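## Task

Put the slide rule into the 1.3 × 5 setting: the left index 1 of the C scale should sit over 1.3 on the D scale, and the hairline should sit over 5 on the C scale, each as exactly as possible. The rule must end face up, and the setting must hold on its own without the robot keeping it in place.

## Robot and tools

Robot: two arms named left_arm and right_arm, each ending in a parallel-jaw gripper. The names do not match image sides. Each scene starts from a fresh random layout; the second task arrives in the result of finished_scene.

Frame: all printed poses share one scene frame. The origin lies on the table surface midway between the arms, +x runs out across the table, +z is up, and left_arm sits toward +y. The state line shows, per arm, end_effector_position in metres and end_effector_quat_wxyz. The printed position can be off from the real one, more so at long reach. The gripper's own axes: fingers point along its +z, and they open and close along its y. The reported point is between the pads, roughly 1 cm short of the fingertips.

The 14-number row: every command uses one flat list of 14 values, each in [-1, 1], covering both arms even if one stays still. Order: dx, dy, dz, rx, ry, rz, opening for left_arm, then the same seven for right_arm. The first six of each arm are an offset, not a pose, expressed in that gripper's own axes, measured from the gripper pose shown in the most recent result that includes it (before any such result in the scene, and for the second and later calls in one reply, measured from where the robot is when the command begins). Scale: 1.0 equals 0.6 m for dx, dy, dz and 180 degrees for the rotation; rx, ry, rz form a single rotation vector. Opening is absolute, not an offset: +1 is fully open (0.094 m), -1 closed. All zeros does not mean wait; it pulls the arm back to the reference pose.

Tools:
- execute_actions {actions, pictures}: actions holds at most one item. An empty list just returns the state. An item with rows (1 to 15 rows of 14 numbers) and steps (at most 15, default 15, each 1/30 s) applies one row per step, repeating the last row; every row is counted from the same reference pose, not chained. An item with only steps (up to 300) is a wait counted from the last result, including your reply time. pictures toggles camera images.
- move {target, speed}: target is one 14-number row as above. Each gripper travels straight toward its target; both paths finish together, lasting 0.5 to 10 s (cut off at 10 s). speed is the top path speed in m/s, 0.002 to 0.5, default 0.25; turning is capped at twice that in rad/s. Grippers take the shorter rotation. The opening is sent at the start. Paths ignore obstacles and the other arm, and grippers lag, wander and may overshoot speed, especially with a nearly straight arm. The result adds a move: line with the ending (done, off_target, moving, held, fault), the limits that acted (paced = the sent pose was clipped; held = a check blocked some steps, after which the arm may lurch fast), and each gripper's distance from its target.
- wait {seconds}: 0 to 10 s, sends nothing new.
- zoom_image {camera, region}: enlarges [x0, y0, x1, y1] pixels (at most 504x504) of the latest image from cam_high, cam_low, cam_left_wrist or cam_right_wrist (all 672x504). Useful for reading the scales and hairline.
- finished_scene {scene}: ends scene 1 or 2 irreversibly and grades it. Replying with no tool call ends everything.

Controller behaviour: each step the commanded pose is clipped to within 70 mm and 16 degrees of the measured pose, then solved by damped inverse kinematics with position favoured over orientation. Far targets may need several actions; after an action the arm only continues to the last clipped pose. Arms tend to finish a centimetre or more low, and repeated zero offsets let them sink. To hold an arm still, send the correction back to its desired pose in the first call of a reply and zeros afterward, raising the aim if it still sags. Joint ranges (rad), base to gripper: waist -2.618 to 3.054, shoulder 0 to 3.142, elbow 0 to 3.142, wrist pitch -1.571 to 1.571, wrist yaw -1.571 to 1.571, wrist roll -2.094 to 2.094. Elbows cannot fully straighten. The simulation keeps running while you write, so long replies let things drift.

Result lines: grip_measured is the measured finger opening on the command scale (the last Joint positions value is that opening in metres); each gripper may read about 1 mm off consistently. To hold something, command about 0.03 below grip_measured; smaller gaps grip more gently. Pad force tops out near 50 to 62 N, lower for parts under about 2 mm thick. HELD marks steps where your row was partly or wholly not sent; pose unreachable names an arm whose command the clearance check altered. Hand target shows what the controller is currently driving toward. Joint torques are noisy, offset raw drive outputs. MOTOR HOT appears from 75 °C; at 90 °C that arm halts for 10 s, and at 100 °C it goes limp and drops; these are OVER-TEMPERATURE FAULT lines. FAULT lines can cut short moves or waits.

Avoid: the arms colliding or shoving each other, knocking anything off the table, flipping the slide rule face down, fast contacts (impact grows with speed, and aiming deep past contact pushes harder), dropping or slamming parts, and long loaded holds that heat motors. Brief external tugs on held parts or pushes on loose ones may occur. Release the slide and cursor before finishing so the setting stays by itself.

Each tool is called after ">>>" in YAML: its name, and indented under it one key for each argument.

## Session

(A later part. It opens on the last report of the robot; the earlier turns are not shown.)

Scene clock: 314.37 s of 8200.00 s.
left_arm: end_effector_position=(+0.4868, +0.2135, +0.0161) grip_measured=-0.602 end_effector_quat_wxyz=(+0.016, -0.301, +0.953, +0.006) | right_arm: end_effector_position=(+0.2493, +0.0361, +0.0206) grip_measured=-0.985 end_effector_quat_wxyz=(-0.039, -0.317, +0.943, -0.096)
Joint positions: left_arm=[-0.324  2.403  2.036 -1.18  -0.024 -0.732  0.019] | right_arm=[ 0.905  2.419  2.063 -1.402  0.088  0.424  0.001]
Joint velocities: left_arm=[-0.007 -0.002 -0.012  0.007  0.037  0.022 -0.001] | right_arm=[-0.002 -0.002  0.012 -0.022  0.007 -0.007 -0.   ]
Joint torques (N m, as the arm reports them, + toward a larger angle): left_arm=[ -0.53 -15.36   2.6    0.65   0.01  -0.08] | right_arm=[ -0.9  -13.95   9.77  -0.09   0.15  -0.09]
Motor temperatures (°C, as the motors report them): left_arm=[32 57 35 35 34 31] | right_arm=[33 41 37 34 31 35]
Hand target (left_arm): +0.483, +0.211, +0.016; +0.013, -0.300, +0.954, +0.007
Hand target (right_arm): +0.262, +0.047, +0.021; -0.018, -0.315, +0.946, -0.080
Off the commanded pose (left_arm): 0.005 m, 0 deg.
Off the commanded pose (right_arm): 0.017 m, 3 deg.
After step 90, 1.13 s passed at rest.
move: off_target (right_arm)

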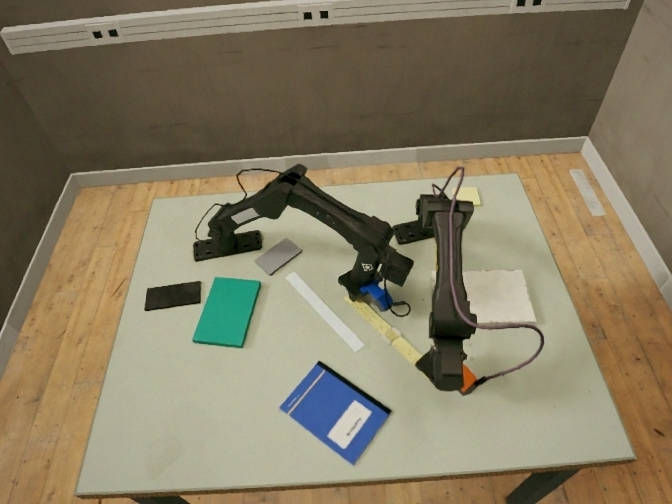

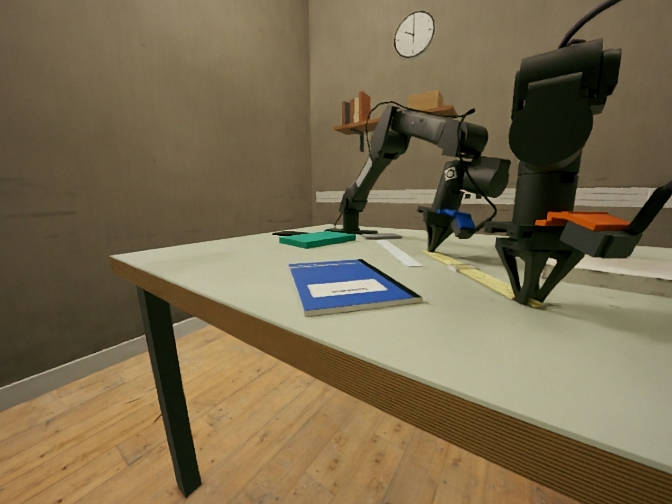

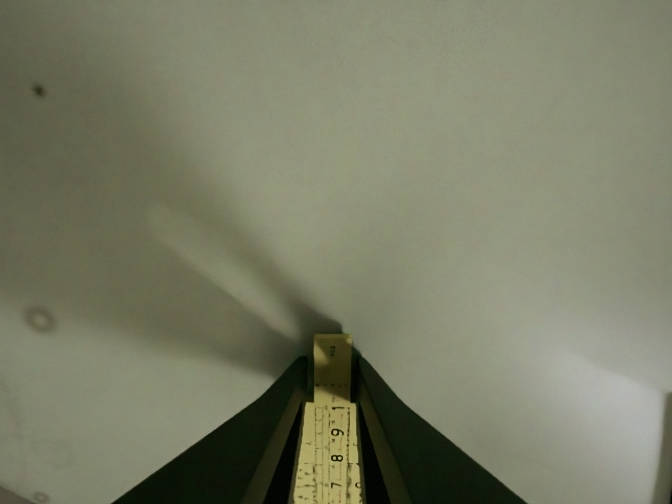

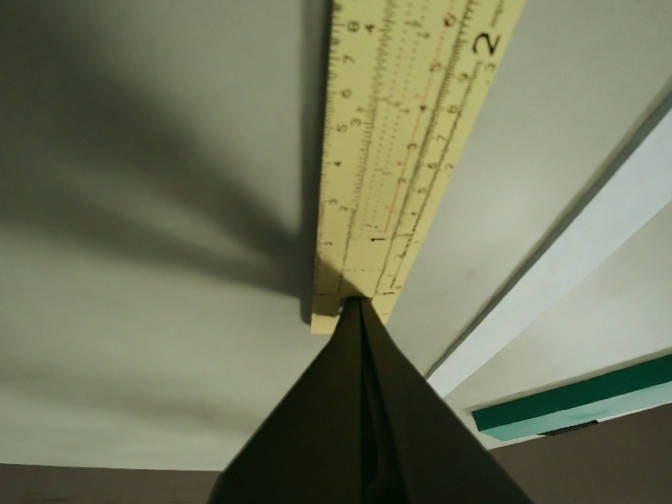

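>>> move:
  target: [0.006,0,0,0,0,0,-0.6,0.03,0,-0.06,0.02,0.06,0,-1]
  speed: 0.05

>>> zoom_image:
  camera: "cam_right_wrist"
  region: [270,150,430,330]

Scene clock: 335.40 s of 8200.00 s.
left_arm: end_effector_position=(+0.4869, +0.2134, +0.0161) grip_measured=-0.602 end_effector_quat_wxyz=(+0.016, -0.302, +0.953, +0.006) | right_arm: end_effector_position=(+0.2416, +0.0367, +0.0507) grip_measured=-0.985 end_effector_quat_wxyz=(-0.056, -0.315, +0.943, -0.097)
Joint positions: left_arm=[-0.324  2.403  2.036 -1.179 -0.024 -0.733  0.019] | right_arm=[ 0.913  2.429  2.196 -1.553  0.066  0.435  0.001]
Joint velocities: left_arm=[-0.002  0.002  0.007 -0.037  0.037 -0.007 -0.   ] | right_arm=[ 0.012 -0.012 -0.017 -0.007 -0.037  0.022 -0.001]
Joint torques (N m, as the arm reports them, + toward a larger angle): left_arm=[ -0.42 -15.49   2.41   0.73  -0.01  -0.07] | right_arm=[  0.88 -16.89   5.18  -0.66   0.04   0.13]
Motor temperatures (°C, as the motors report them): left_arm=[32 57 35 35 34 31] | right_arm=[33 42 37 34 31 35]
Hand target (left_arm): +0.484, +0.211, +0.016; +0.016, -0.301, +0.953, +0.006
Hand target (right_arm): +0.235, +0.033, +0.058; -0.060, -0.314, +0.942, -0.100
Off the commanded pose (left_arm): 0.004 m, 0 deg.
Off the commanded pose (right_arm): 0.010 m, 10 deg.
joint sent to its limit (right arm) — the command would take joint 4 (wrist pitch) past its lower limit, so that joint was sent only as far as its limit.
After step 90, 15.73 s passed at rest.
move: off_target (right_arm)

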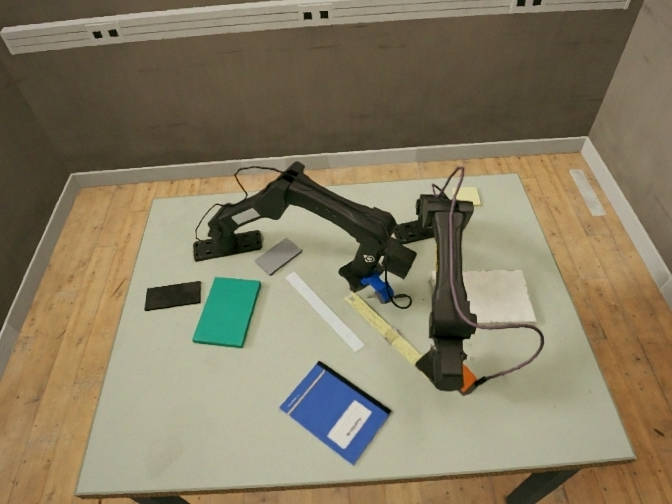

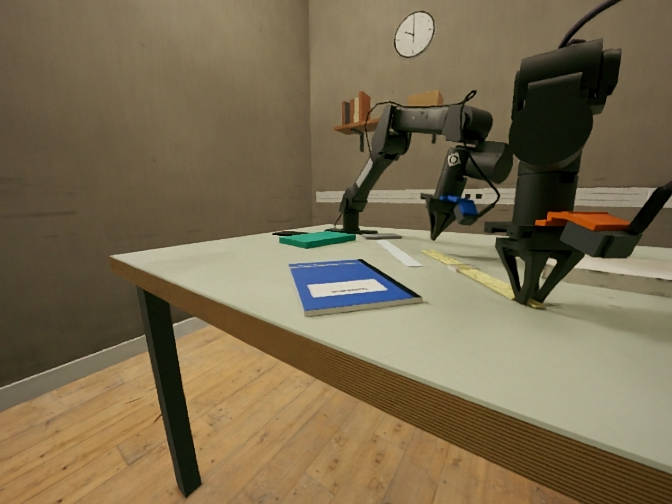

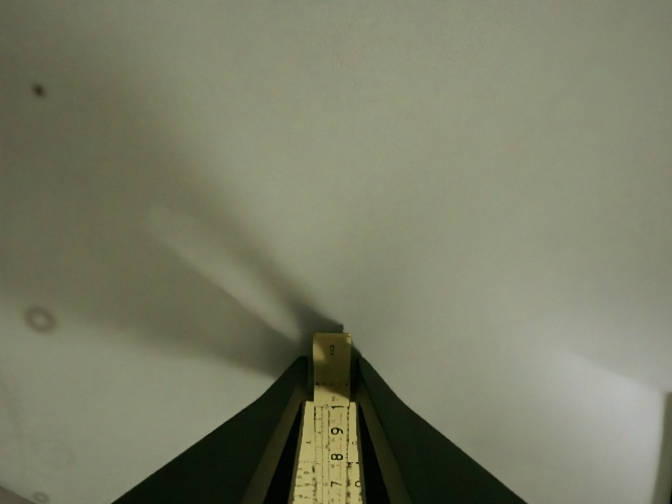

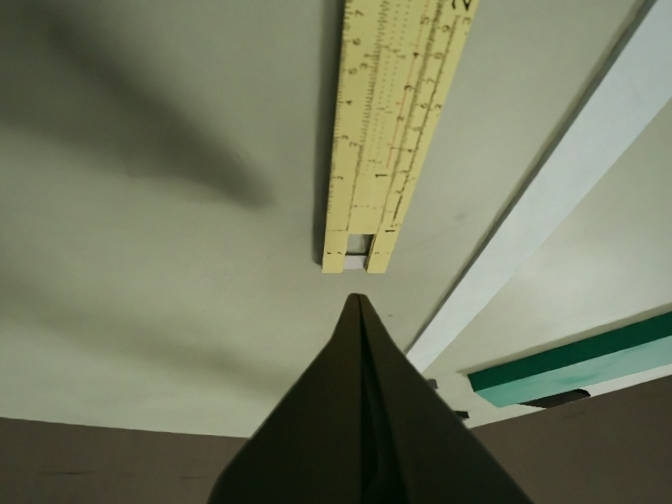

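Region (270, 150, 430, 330) of cam_right_wrist's 672x504 image, scaled by 2.800, with more detail than that image has.

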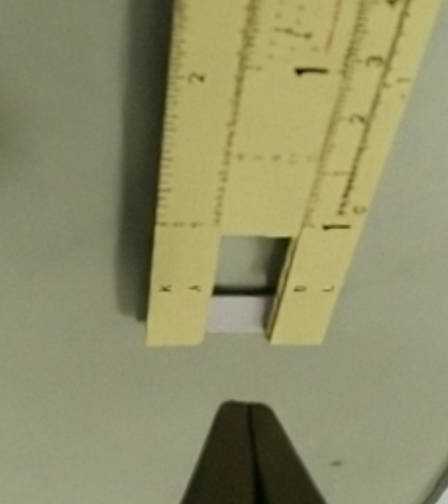

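>>> zoom_image:
  camera: "cam_right_wrist"
  region: [350,140,430,240]

Region (350, 140, 430, 240) of cam_right_wrist's 672x504 image, scaled by 5.040, with more detail than that image has; it fills the left 403 columns of this view, and the rest is white.

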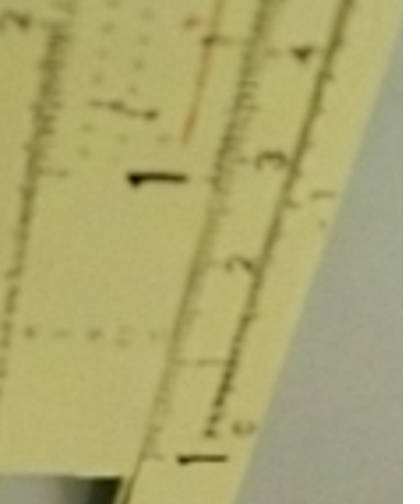

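>>> move:
  target: [0.006,0,0,0,0,0,-0.6,0,-0.004,0.02,-0.025,0,0,-1]
  speed: 0.04

Scene clock: 350.37 s of 8200.00 s.
left_arm: end_effector_position=(+0.4869, +0.2134, +0.0161) grip_measured=-0.602 end_effector_quat_wxyz=(+0.016, -0.302, +0.953, +0.006) | right_arm: end_effector_position=(+0.2395, +0.0305, +0.0339) grip_measured=-0.985 end_effector_quat_wxyz=(-0.077, -0.312, +0.944, -0.074)
Joint positions: left_arm=[-0.324  2.403  2.036 -1.179 -0.024 -0.733  0.019] | right_arm=[ 0.885  2.396  2.072 -1.46   0.009  0.407  0.001]
Joint velocities: left_arm=[ 0.017 -0.002 -0.002 -0.066 -0.022 -0.022  0.   ] | right_arm=[-0.012  0.002  0.017  0.007 -0.022 -0.066  0.   ]
Joint torques (N m, as the arm reports them, + toward a larger angle): left_arm=[ -0.35 -15.54   2.43   0.73  -0.05  -0.08] | right_arm=[ -0.44 -17.21   5.36  -0.32  -0.06  -0.09]
Motor temperatures (°C, as the motors report them): left_arm=[32 57 35 35 34 31] | right_arm=[33 44 36 34 31 35]
Hand target (left_arm): +0.484, +0.211, +0.016; +0.016, -0.302, +0.953, +0.006
Hand target (right_arm): +0.243, +0.032, +0.040; -0.067, -0.313, +0.946, -0.060
Off the commanded pose (left_arm): 0.004 m, 0 deg.
Off the commanded pose (right_arm): 0.006 m, 2 deg.
After step 90, 10.63 s passed at rest.
move: done

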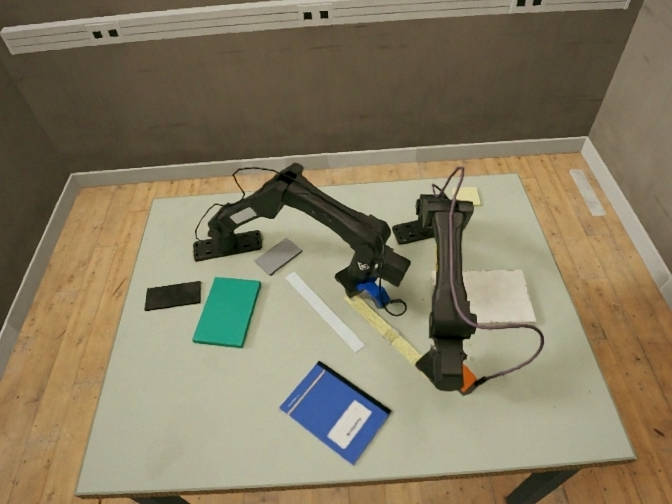

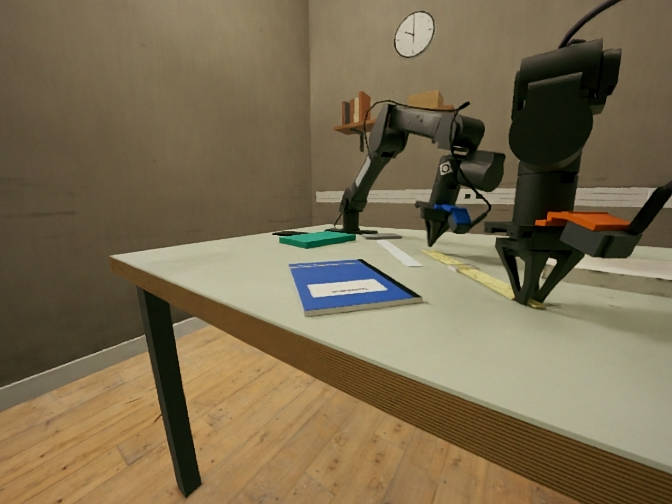

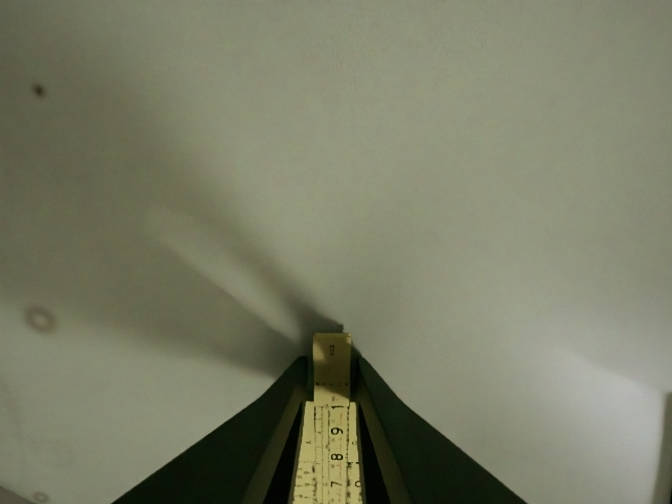

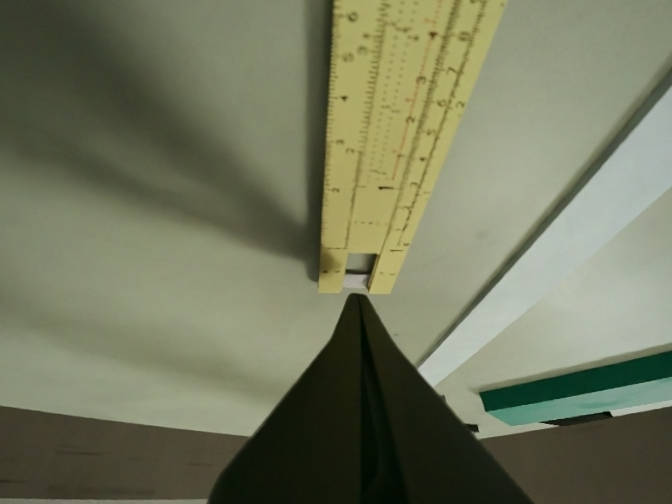

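>>> move:
  target: [0.006,0,0,0,0,0,-0.6,0,0,-0.012,-0.03,-0.055,0,-1]
  speed: 0.04

>>> zoom_image:
  camera: "cam_right_wrist"
  region: [300,130,430,300]

Scene clock: 359.43 s of 8200.00 s.
left_arm: end_effector_position=(+0.4869, +0.2134, +0.0161) grip_measured=-0.602 end_effector_quat_wxyz=(+0.016, -0.302, +0.953, +0.006) | right_arm: end_effector_position=(+0.2377, +0.0307, +0.0361) grip_measured=-0.985 end_effector_quat_wxyz=(-0.018, -0.314, +0.949, -0.015)
Joint positions: left_arm=[-0.324  2.403  2.036 -1.179 -0.024 -0.733  0.019] | right_arm=[ 0.885  2.203  1.774 -1.189 -0.001  0.406  0.001]
Joint velocities: left_arm=[ 0.012 -0.027 -0.017  0.081  0.037 -0.022  0.   ] | right_arm=[-0.002 -0.007  0.007  0.037 -0.022  0.022 -0.001]
Joint torques (N m, as the arm reports them, + toward a larger angle): left_arm=[ -0.41 -15.52   2.39   0.72   0.    -0.06] | right_arm=[ -0.42 -15.81   5.64   0.02  -0.06  -0.14]
Motor temperatures (°C, as the motors report them): left_arm=[32 57 35 35 34 31] | right_arm=[33 44 36 34 31 35]
Hand target (left_arm): +0.484, +0.211, +0.016; +0.016, -0.302, +0.953, +0.006
Hand target (right_arm): +0.240, +0.032, +0.042; -0.008, -0.315, +0.949, -0.003
Off the commanded pose (left_arm): 0.004 m, 0 deg.
Off the commanded pose (right_arm): 0.006 m, 2 deg.
After step 90, 3.27 s passed at rest.
move: done

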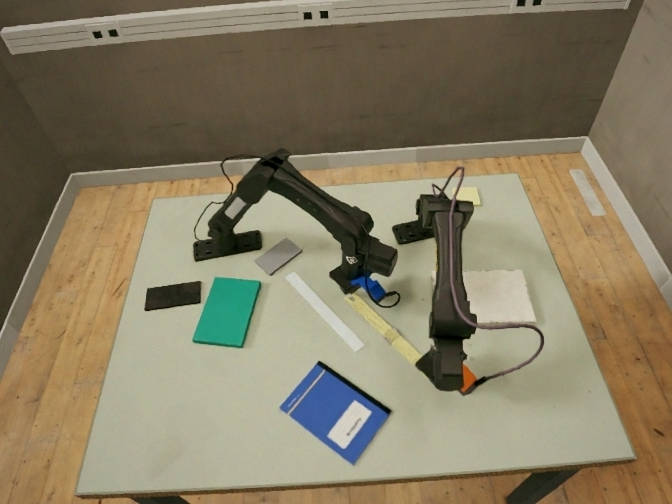

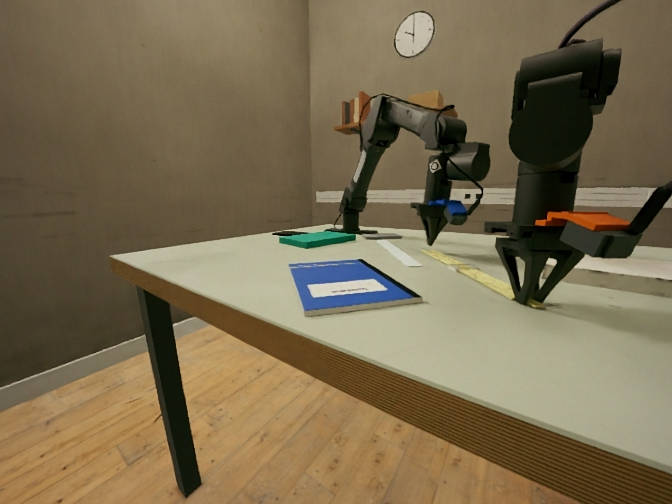

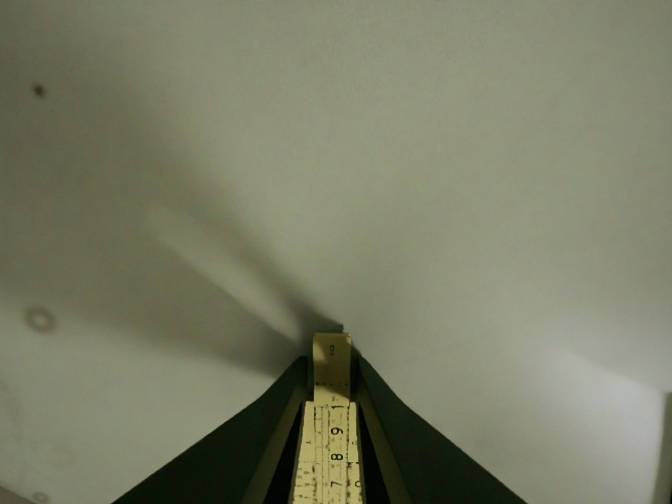

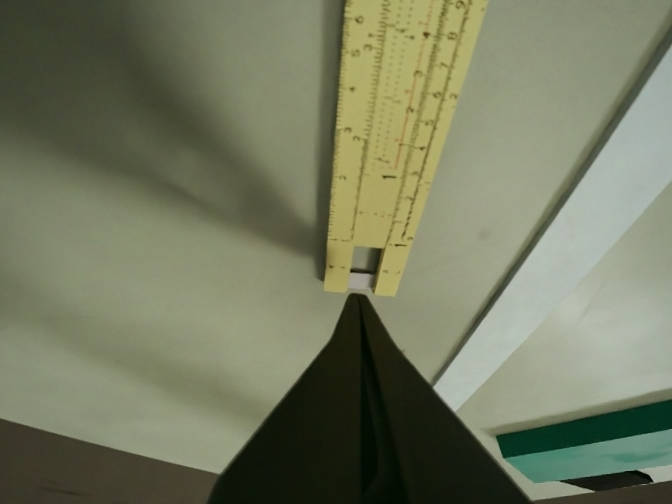

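Region (300, 130, 430, 300) of cam_right_wrist's 672x504 image, scaled by 2.965, with more detail than that image has; it fills the left 385 columns of this view, and the rest is white.

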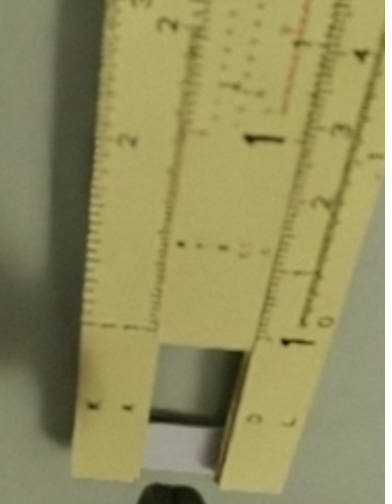

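>>> move:
  target: [0.006,0,0,0,0,0,-0.6,-0.016,-0.003,-0.004,0,0,0.035,-1]
  speed: 0.03

Scene clock: 369.07 s of 8200.00 s.
left_arm: end_effector_position=(+0.4869, +0.2134, +0.0161) grip_measured=-0.602 end_effector_quat_wxyz=(+0.016, -0.302, +0.953, +0.006) | right_arm: end_effector_position=(+0.2418, +0.0331, +0.0322) grip_measured=-0.985 end_effector_quat_wxyz=(-0.020, -0.270, +0.963, -0.018)
Joint positions: left_arm=[-0.324  2.403  2.036 -1.179 -0.024 -0.733  0.019] | right_arm=[ 0.879  2.23   1.802 -1.196 -0.001  0.493  0.001]
Joint velocities: left_arm=[-0.007  0.002 -0.022  0.051 -0.037  0.037  0.   ] | right_arm=[ 0.012  0.017  0.027 -0.007 -0.037  0.051 -0.   ]
Joint torques (N m, as the arm reports them, + toward a larger angle): left_arm=[ -0.5  -15.66   2.34   0.68   0.02  -0.07] | right_arm=[ -0.58 -13.25   9.8   -0.4    0.07   0.07]
Motor temperatures (°C, as the motors report them): left_arm=[32 57 35 35 34 31] | right_arm=[33 44 36 34 31 35]
Hand target (left_arm): +0.484, +0.211, +0.016; +0.016, -0.302, +0.953, +0.006
Hand target (right_arm): +0.247, +0.035, +0.038; -0.017, -0.261, +0.965, -0.016
Off the commanded pose (left_arm): 0.004 m, 0 deg.
Off the commanded pose (right_arm): 0.008 m, 1 deg.
After step 90, 4.57 s passed at rest.
move: done

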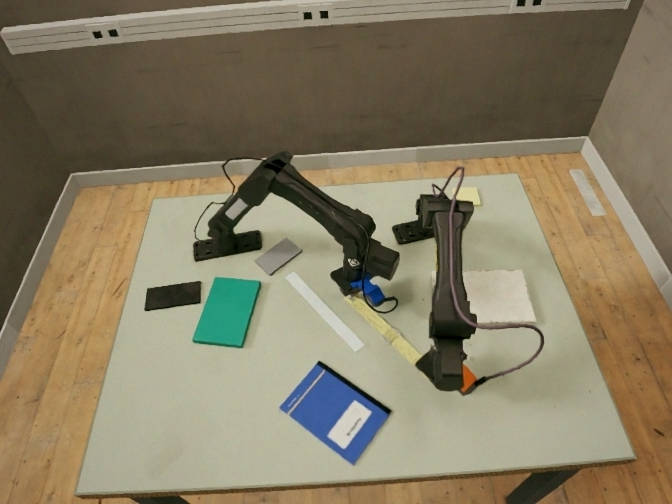

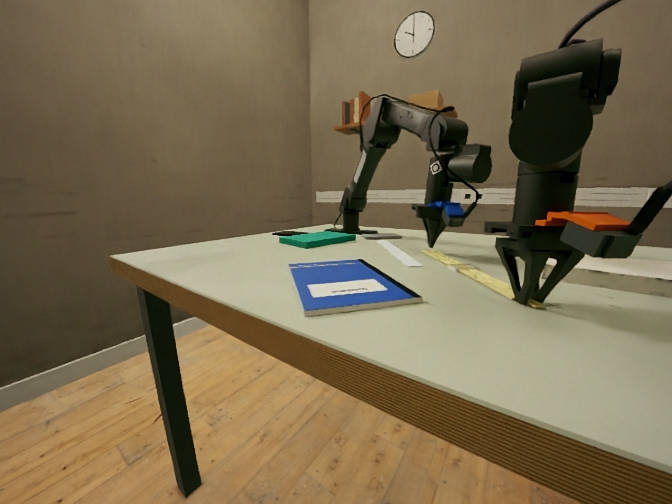

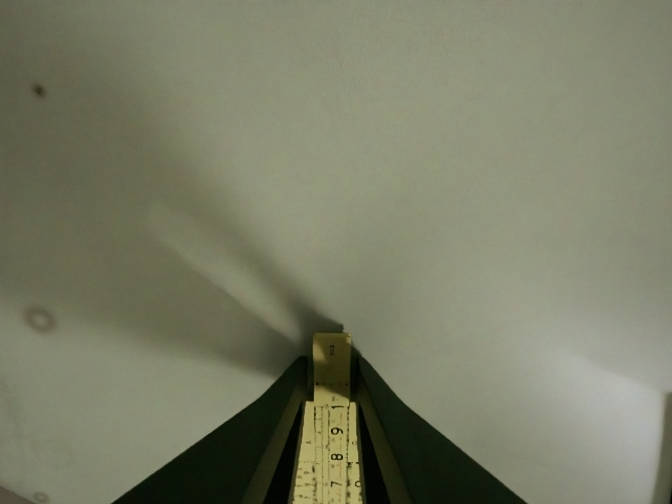

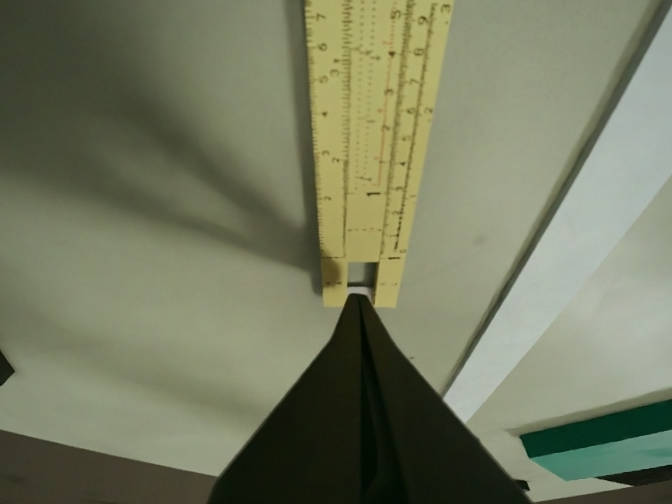

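>>> move:
  target: [0.006,0,0,0,0,0,-0.6,-0.014,-0.002,-0.004,0,0,0,-1]
  speed: 0.02

Scene clock: 372.47 s of 8200.00 s.
left_arm: end_effector_position=(+0.4869, +0.2134, +0.0161) grip_measured=-0.602 end_effector_quat_wxyz=(+0.016, -0.302, +0.953, +0.006) | right_arm: end_effector_position=(+0.2447, +0.0348, +0.0276) grip_measured=-0.985 end_effector_quat_wxyz=(-0.023, -0.269, +0.963, -0.021)
Joint positions: left_arm=[-0.324  2.403  2.036 -1.179 -0.024 -0.733  0.019] | right_arm=[ 0.876  2.255  1.824 -1.202 -0.001  0.489  0.001]
Joint velocities: left_arm=[-0.002  0.012  0.012 -0.081 -0.022 -0.051  0.   ] | right_arm=[-0.012 -0.002  0.022  0.007 -0.139 -0.022 -0.   ]
Joint torques (N m, as the arm reports them, + toward a larger angle): left_arm=[ -0.34 -15.48   2.36   0.72  -0.01  -0.1 ] | right_arm=[ -0.6  -13.62   9.76  -0.37   0.03  -0.05]
Motor temperatures (°C, as the motors report them): left_arm=[32 57 35 35 34 31] | right_arm=[33 44 36 34 31 35]
Hand target (left_arm): +0.484, +0.211, +0.016; +0.016, -0.302, +0.953, +0.006
Hand target (right_arm): +0.250, +0.036, +0.034; -0.019, -0.270, +0.963, -0.018
Off the commanded pose (left_arm): 0.004 m, 0 deg.
Off the commanded pose (right_arm): 0.008 m, 0 deg.
move: done

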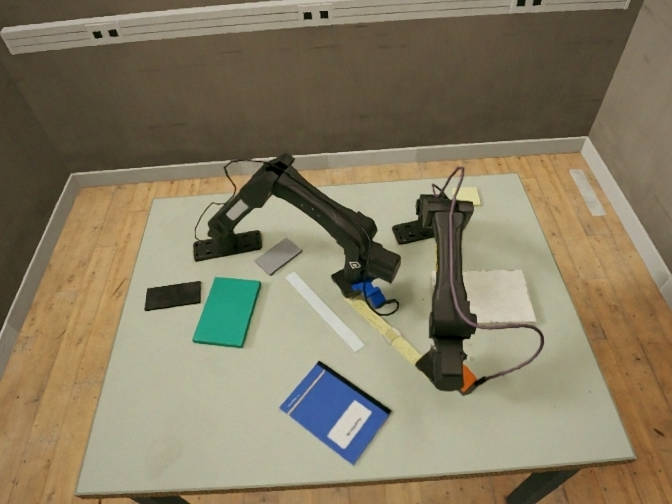

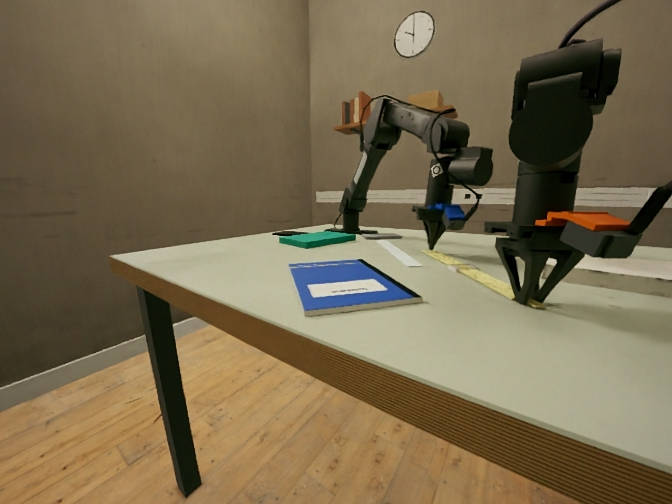

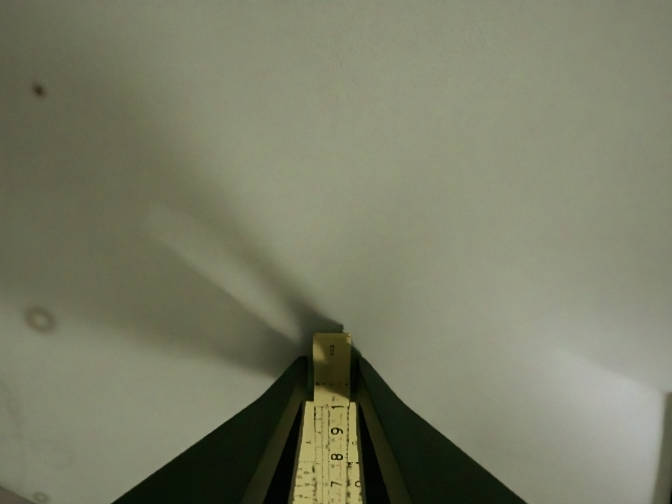

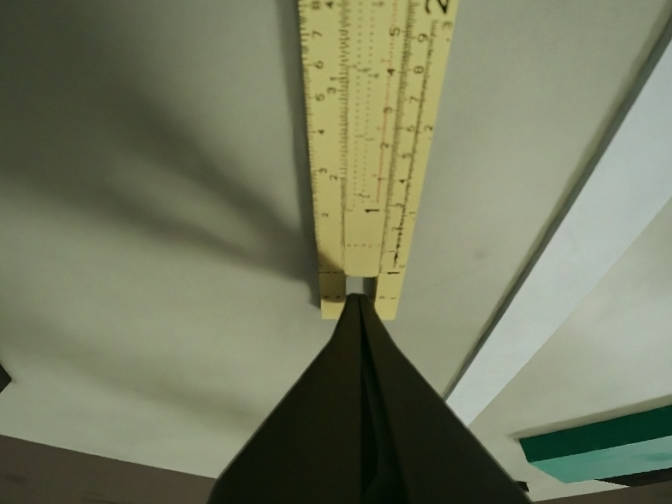

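>>> move:
  target: [0.006,0,0,0,0,0,-0.6,-0.008,0,0.002,0,0,0,-1]
  speed: 0.01

Scene clock: 374.97 s of 8200.00 s.
left_arm: end_effector_position=(+0.4869, +0.2134, +0.0161) grip_measured=-0.602 end_effector_quat_wxyz=(+0.016, -0.302, +0.953, +0.006) | right_arm: end_effector_position=(+0.2438, +0.0333, +0.0211) grip_measured=-0.985 end_effector_quat_wxyz=(-0.029, -0.270, +0.962, -0.027)
Joint positions: left_arm=[-0.324  2.403  2.036 -1.179 -0.024 -0.733  0.019] | right_arm=[ 0.876  2.271  1.824 -1.203 -0.001  0.489  0.001]
Joint velocities: left_arm=[-0.017  0.002  0.007 -0.007  0.051  0.022  0.   ] | right_arm=[-0.002 -0.012 -0.017  0.051 -0.022 -0.007  0.001]
Joint torques (N m, as the arm reports them, + toward a larger angle): left_arm=[ -0.55 -15.53   2.4    0.69   0.01  -0.07] | right_arm=[ -0.36 -13.86   9.13  -0.24  -0.01  -0.06]
Motor temperatures (°C, as the motors report them): left_arm=[32 57 35 35 34 31] | right_arm=[33 44 36 34 31 35]
Hand target (left_arm): +0.484, +0.211, +0.016; +0.016, -0.302, +0.953, +0.006
Hand target (right_arm): +0.249, +0.037, +0.026; -0.022, -0.269, +0.963, -0.021
Off the commanded pose (left_arm): 0.004 m, 0 deg.
Off the commanded pose (right_arm): 0.008 m, 1 deg.
move: done

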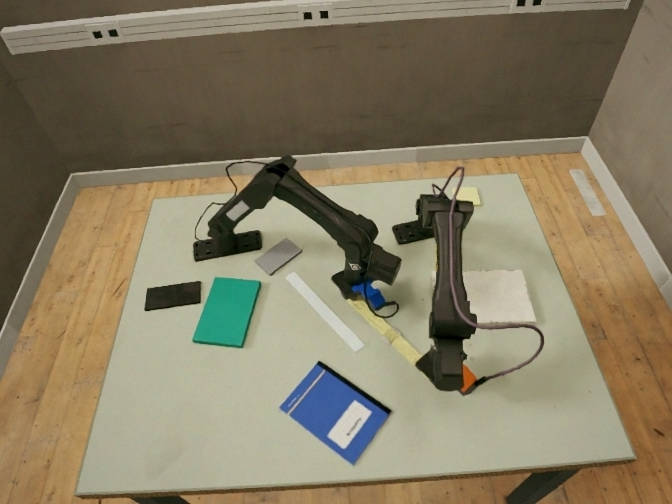

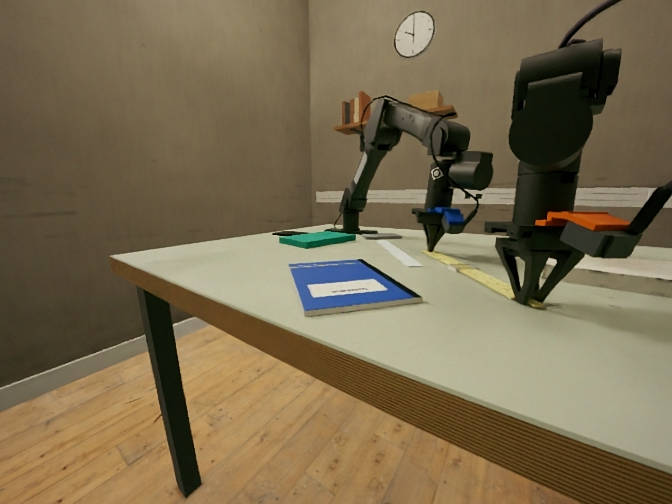

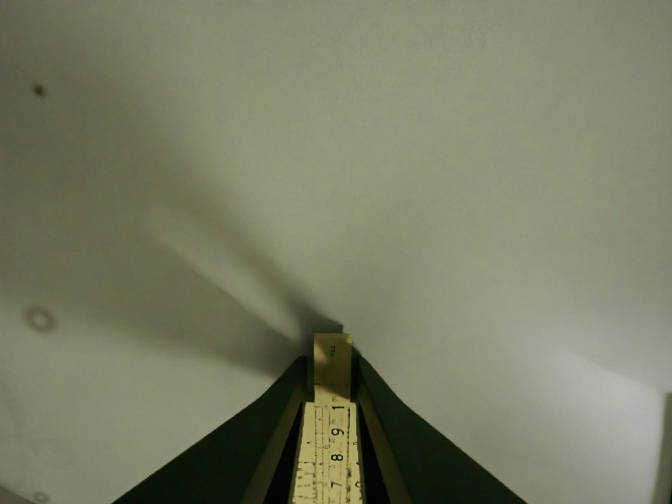

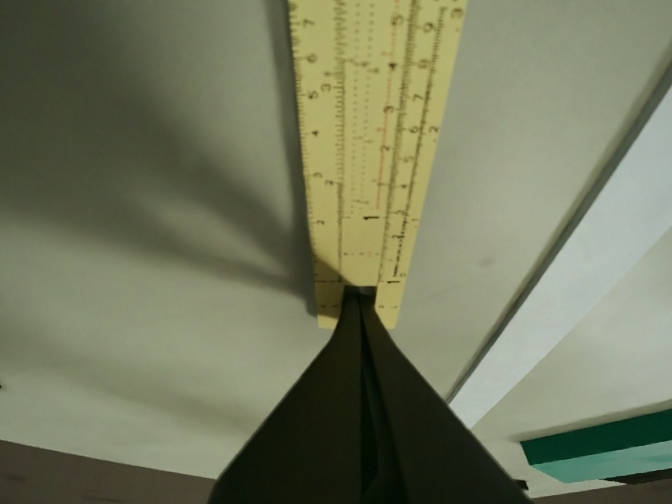

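>>> move:
  target: [0.006,0,0,0,0,0,-0.6,-0.022,0,-0.008,0,0,0,-1]
  speed: 0.008

>>> zoom_image:
  camera: "cam_right_wrist"
  region: [330,180,430,300]

Scene clock: 379.07 s of 8200.00 s.
left_arm: end_effector_position=(+0.4869, +0.2134, +0.0161) grip_measured=-0.602 end_effector_quat_wxyz=(+0.016, -0.302, +0.953, +0.006) | right_arm: end_effector_position=(+0.2480, +0.0373, +0.0207) grip_measured=-0.985 end_effector_quat_wxyz=(-0.034, -0.271, +0.962, -0.032)
Joint positions: left_arm=[-0.324  2.403  2.036 -1.179 -0.024 -0.733  0.019] | right_arm=[ 0.872  2.311  1.89  -1.243 -0.001  0.483  0.001]
Joint velocities: left_arm=[-0.002  0.002 -0.007 -0.007  0.095  0.007 -0.001] | right_arm=[ 0.002 -0.002 -0.007  0.007 -0.037  0.007 -0.   ]
Joint torques (N m, as the arm reports them, + toward a larger angle): left_arm=[ -0.43 -15.48   2.32   0.73  -0.03  -0.09] | right_arm=[ -0.69 -13.7    9.76  -0.43   0.02  -0.07]
Motor temperatures (°C, as the motors report them): left_arm=[32 57 35 35 34 31] | right_arm=[33 43 36 34 31 35]
Hand target (left_arm): +0.484, +0.211, +0.016; +0.016, -0.302, +0.953, +0.006
Hand target (right_arm): +0.255, +0.040, +0.025; -0.028, -0.269, +0.962, -0.027
Off the commanded pose (left_arm): 0.004 m, 0 deg.
Off the commanded pose (right_arm): 0.009 m, 1 deg.
move: done

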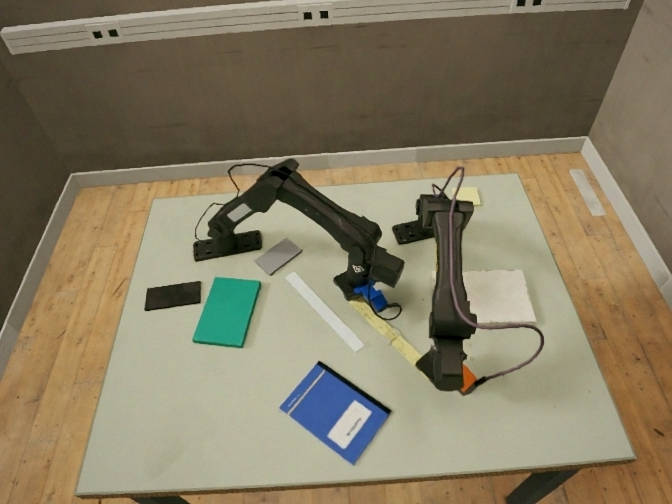

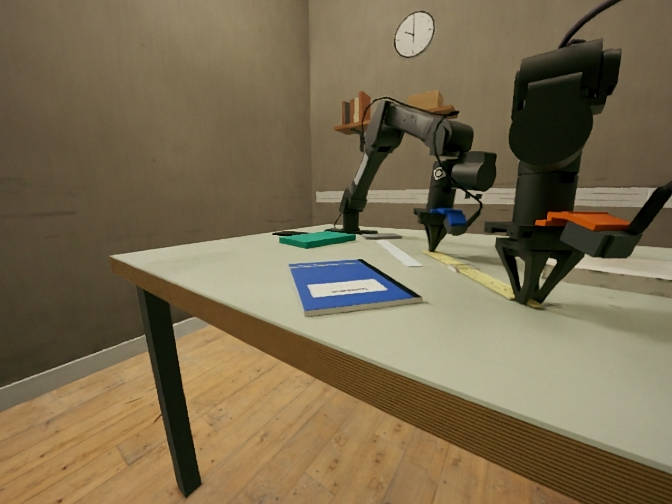

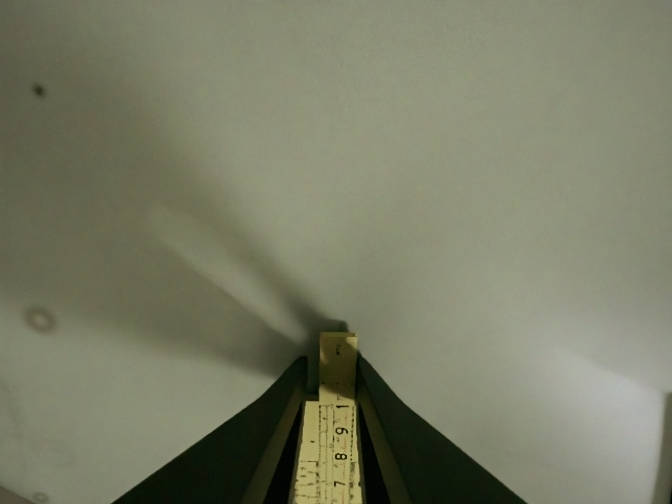

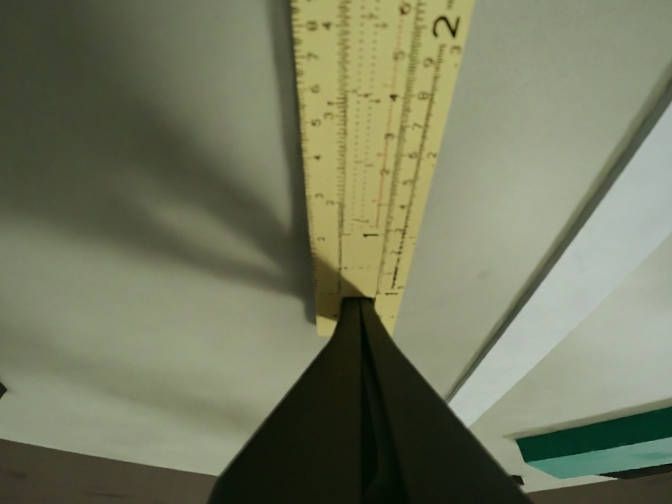

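Region (330, 180, 430, 300) of cam_right_wrist's 672x504 image, scaled by 4.200, with more detail than that image has.

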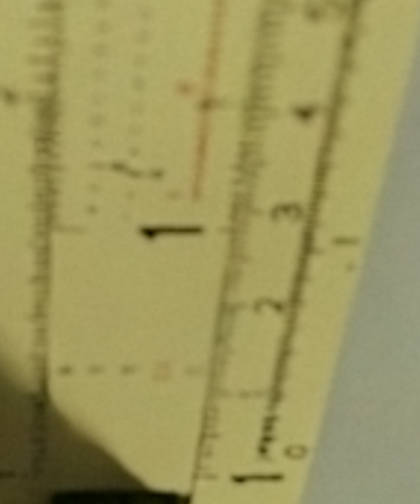

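>>> move:
  target: [0.006,0,0,0,0,0,-0.6,-0.025,0.003,-0.007,0,0,0,-1]
  speed: 0.008

>>> zoom_image:
  camera: "cam_right_wrist"
  region: [330,180,430,300]

Scene clock: 383.63 s of 8200.00 s.
left_arm: end_effector_position=(+0.4869, +0.2134, +0.0161) grip_measured=-0.602 end_effector_quat_wxyz=(+0.016, -0.302, +0.953, +0.006) | right_arm: end_effector_position=(+0.2482, +0.0378, +0.0209) grip_measured=-0.985 end_effector_quat_wxyz=(-0.051, -0.272, +0.960, -0.047)
Joint positions: left_arm=[-0.324  2.403  2.036 -1.179 -0.024 -0.733  0.019] | right_arm=[ 0.872  2.364  1.977 -1.321 -0.001  0.479  0.001]
Joint velocities: left_arm=[ 0.002  0.012  0.007  0.051  0.051 -0.007  0.001] | right_arm=[ 0.007  0.002  0.012 -0.007 -0.037  0.007 -0.001]
Joint torques (N m, as the arm reports them, + toward a larger angle): left_arm=[ -0.44 -15.58   2.36   0.68   0.01  -0.06] | right_arm=[ -1.   -13.66  10.03  -0.15   0.01  -0.08]
Motor temperatures (°C, as the motors report them): left_arm=[32 57 35 35 34 31] | right_arm=[33 43 37 34 31 35]
Hand target (left_arm): +0.484, +0.211, +0.016; +0.016, -0.302, +0.953, +0.006
Hand target (right_arm): +0.260, +0.046, +0.024; -0.034, -0.271, +0.962, -0.032
Off the commanded pose (left_arm): 0.004 m, 0 deg.
Off the commanded pose (right_arm): 0.015 m, 3 deg.
move: off_target (right_arm)

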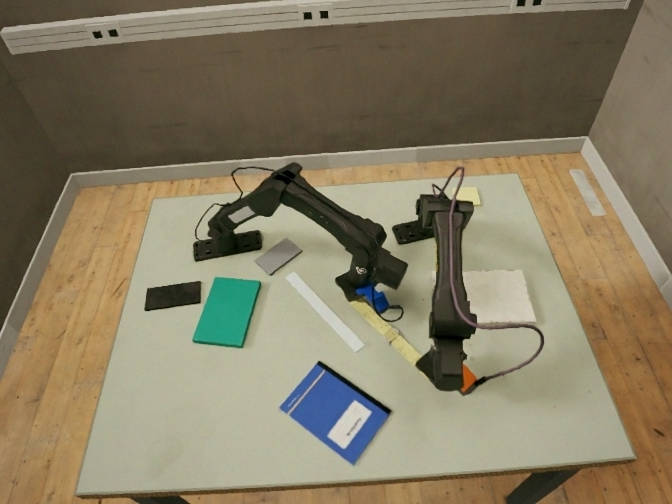

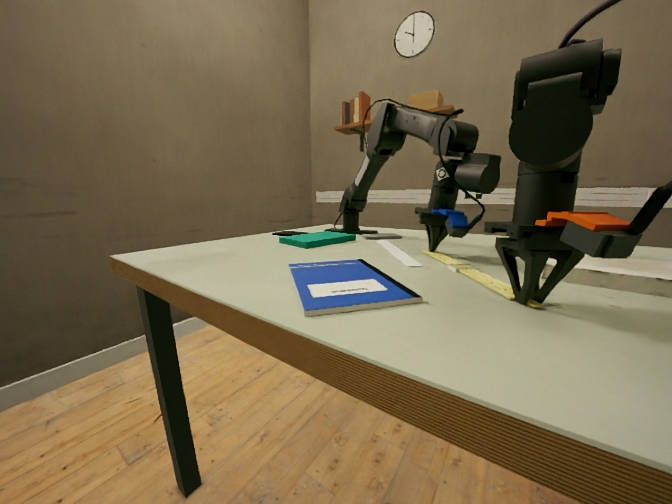

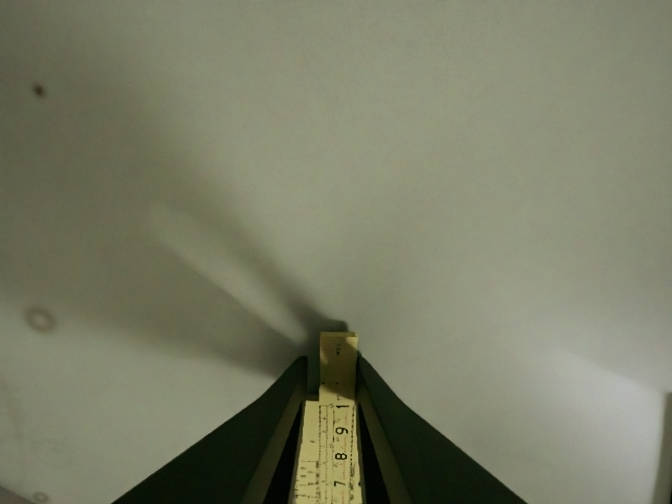

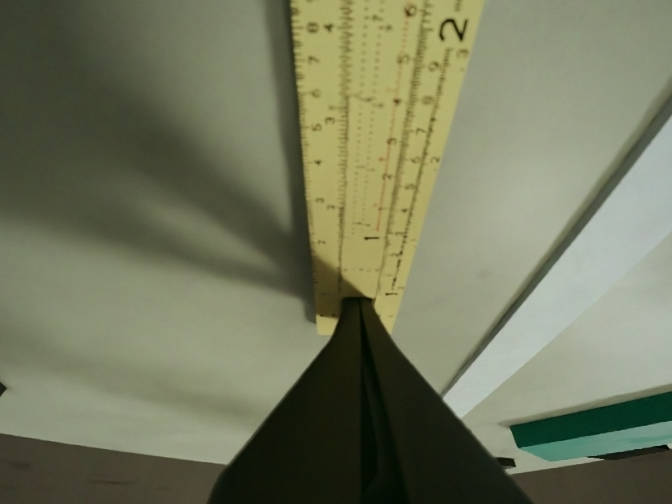

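Region (330, 180, 430, 300) of cam_right_wrist's 672x504 image, scaled by 4.200, with more detail than that image has.

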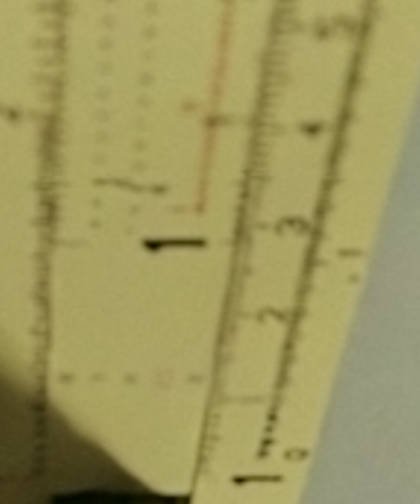

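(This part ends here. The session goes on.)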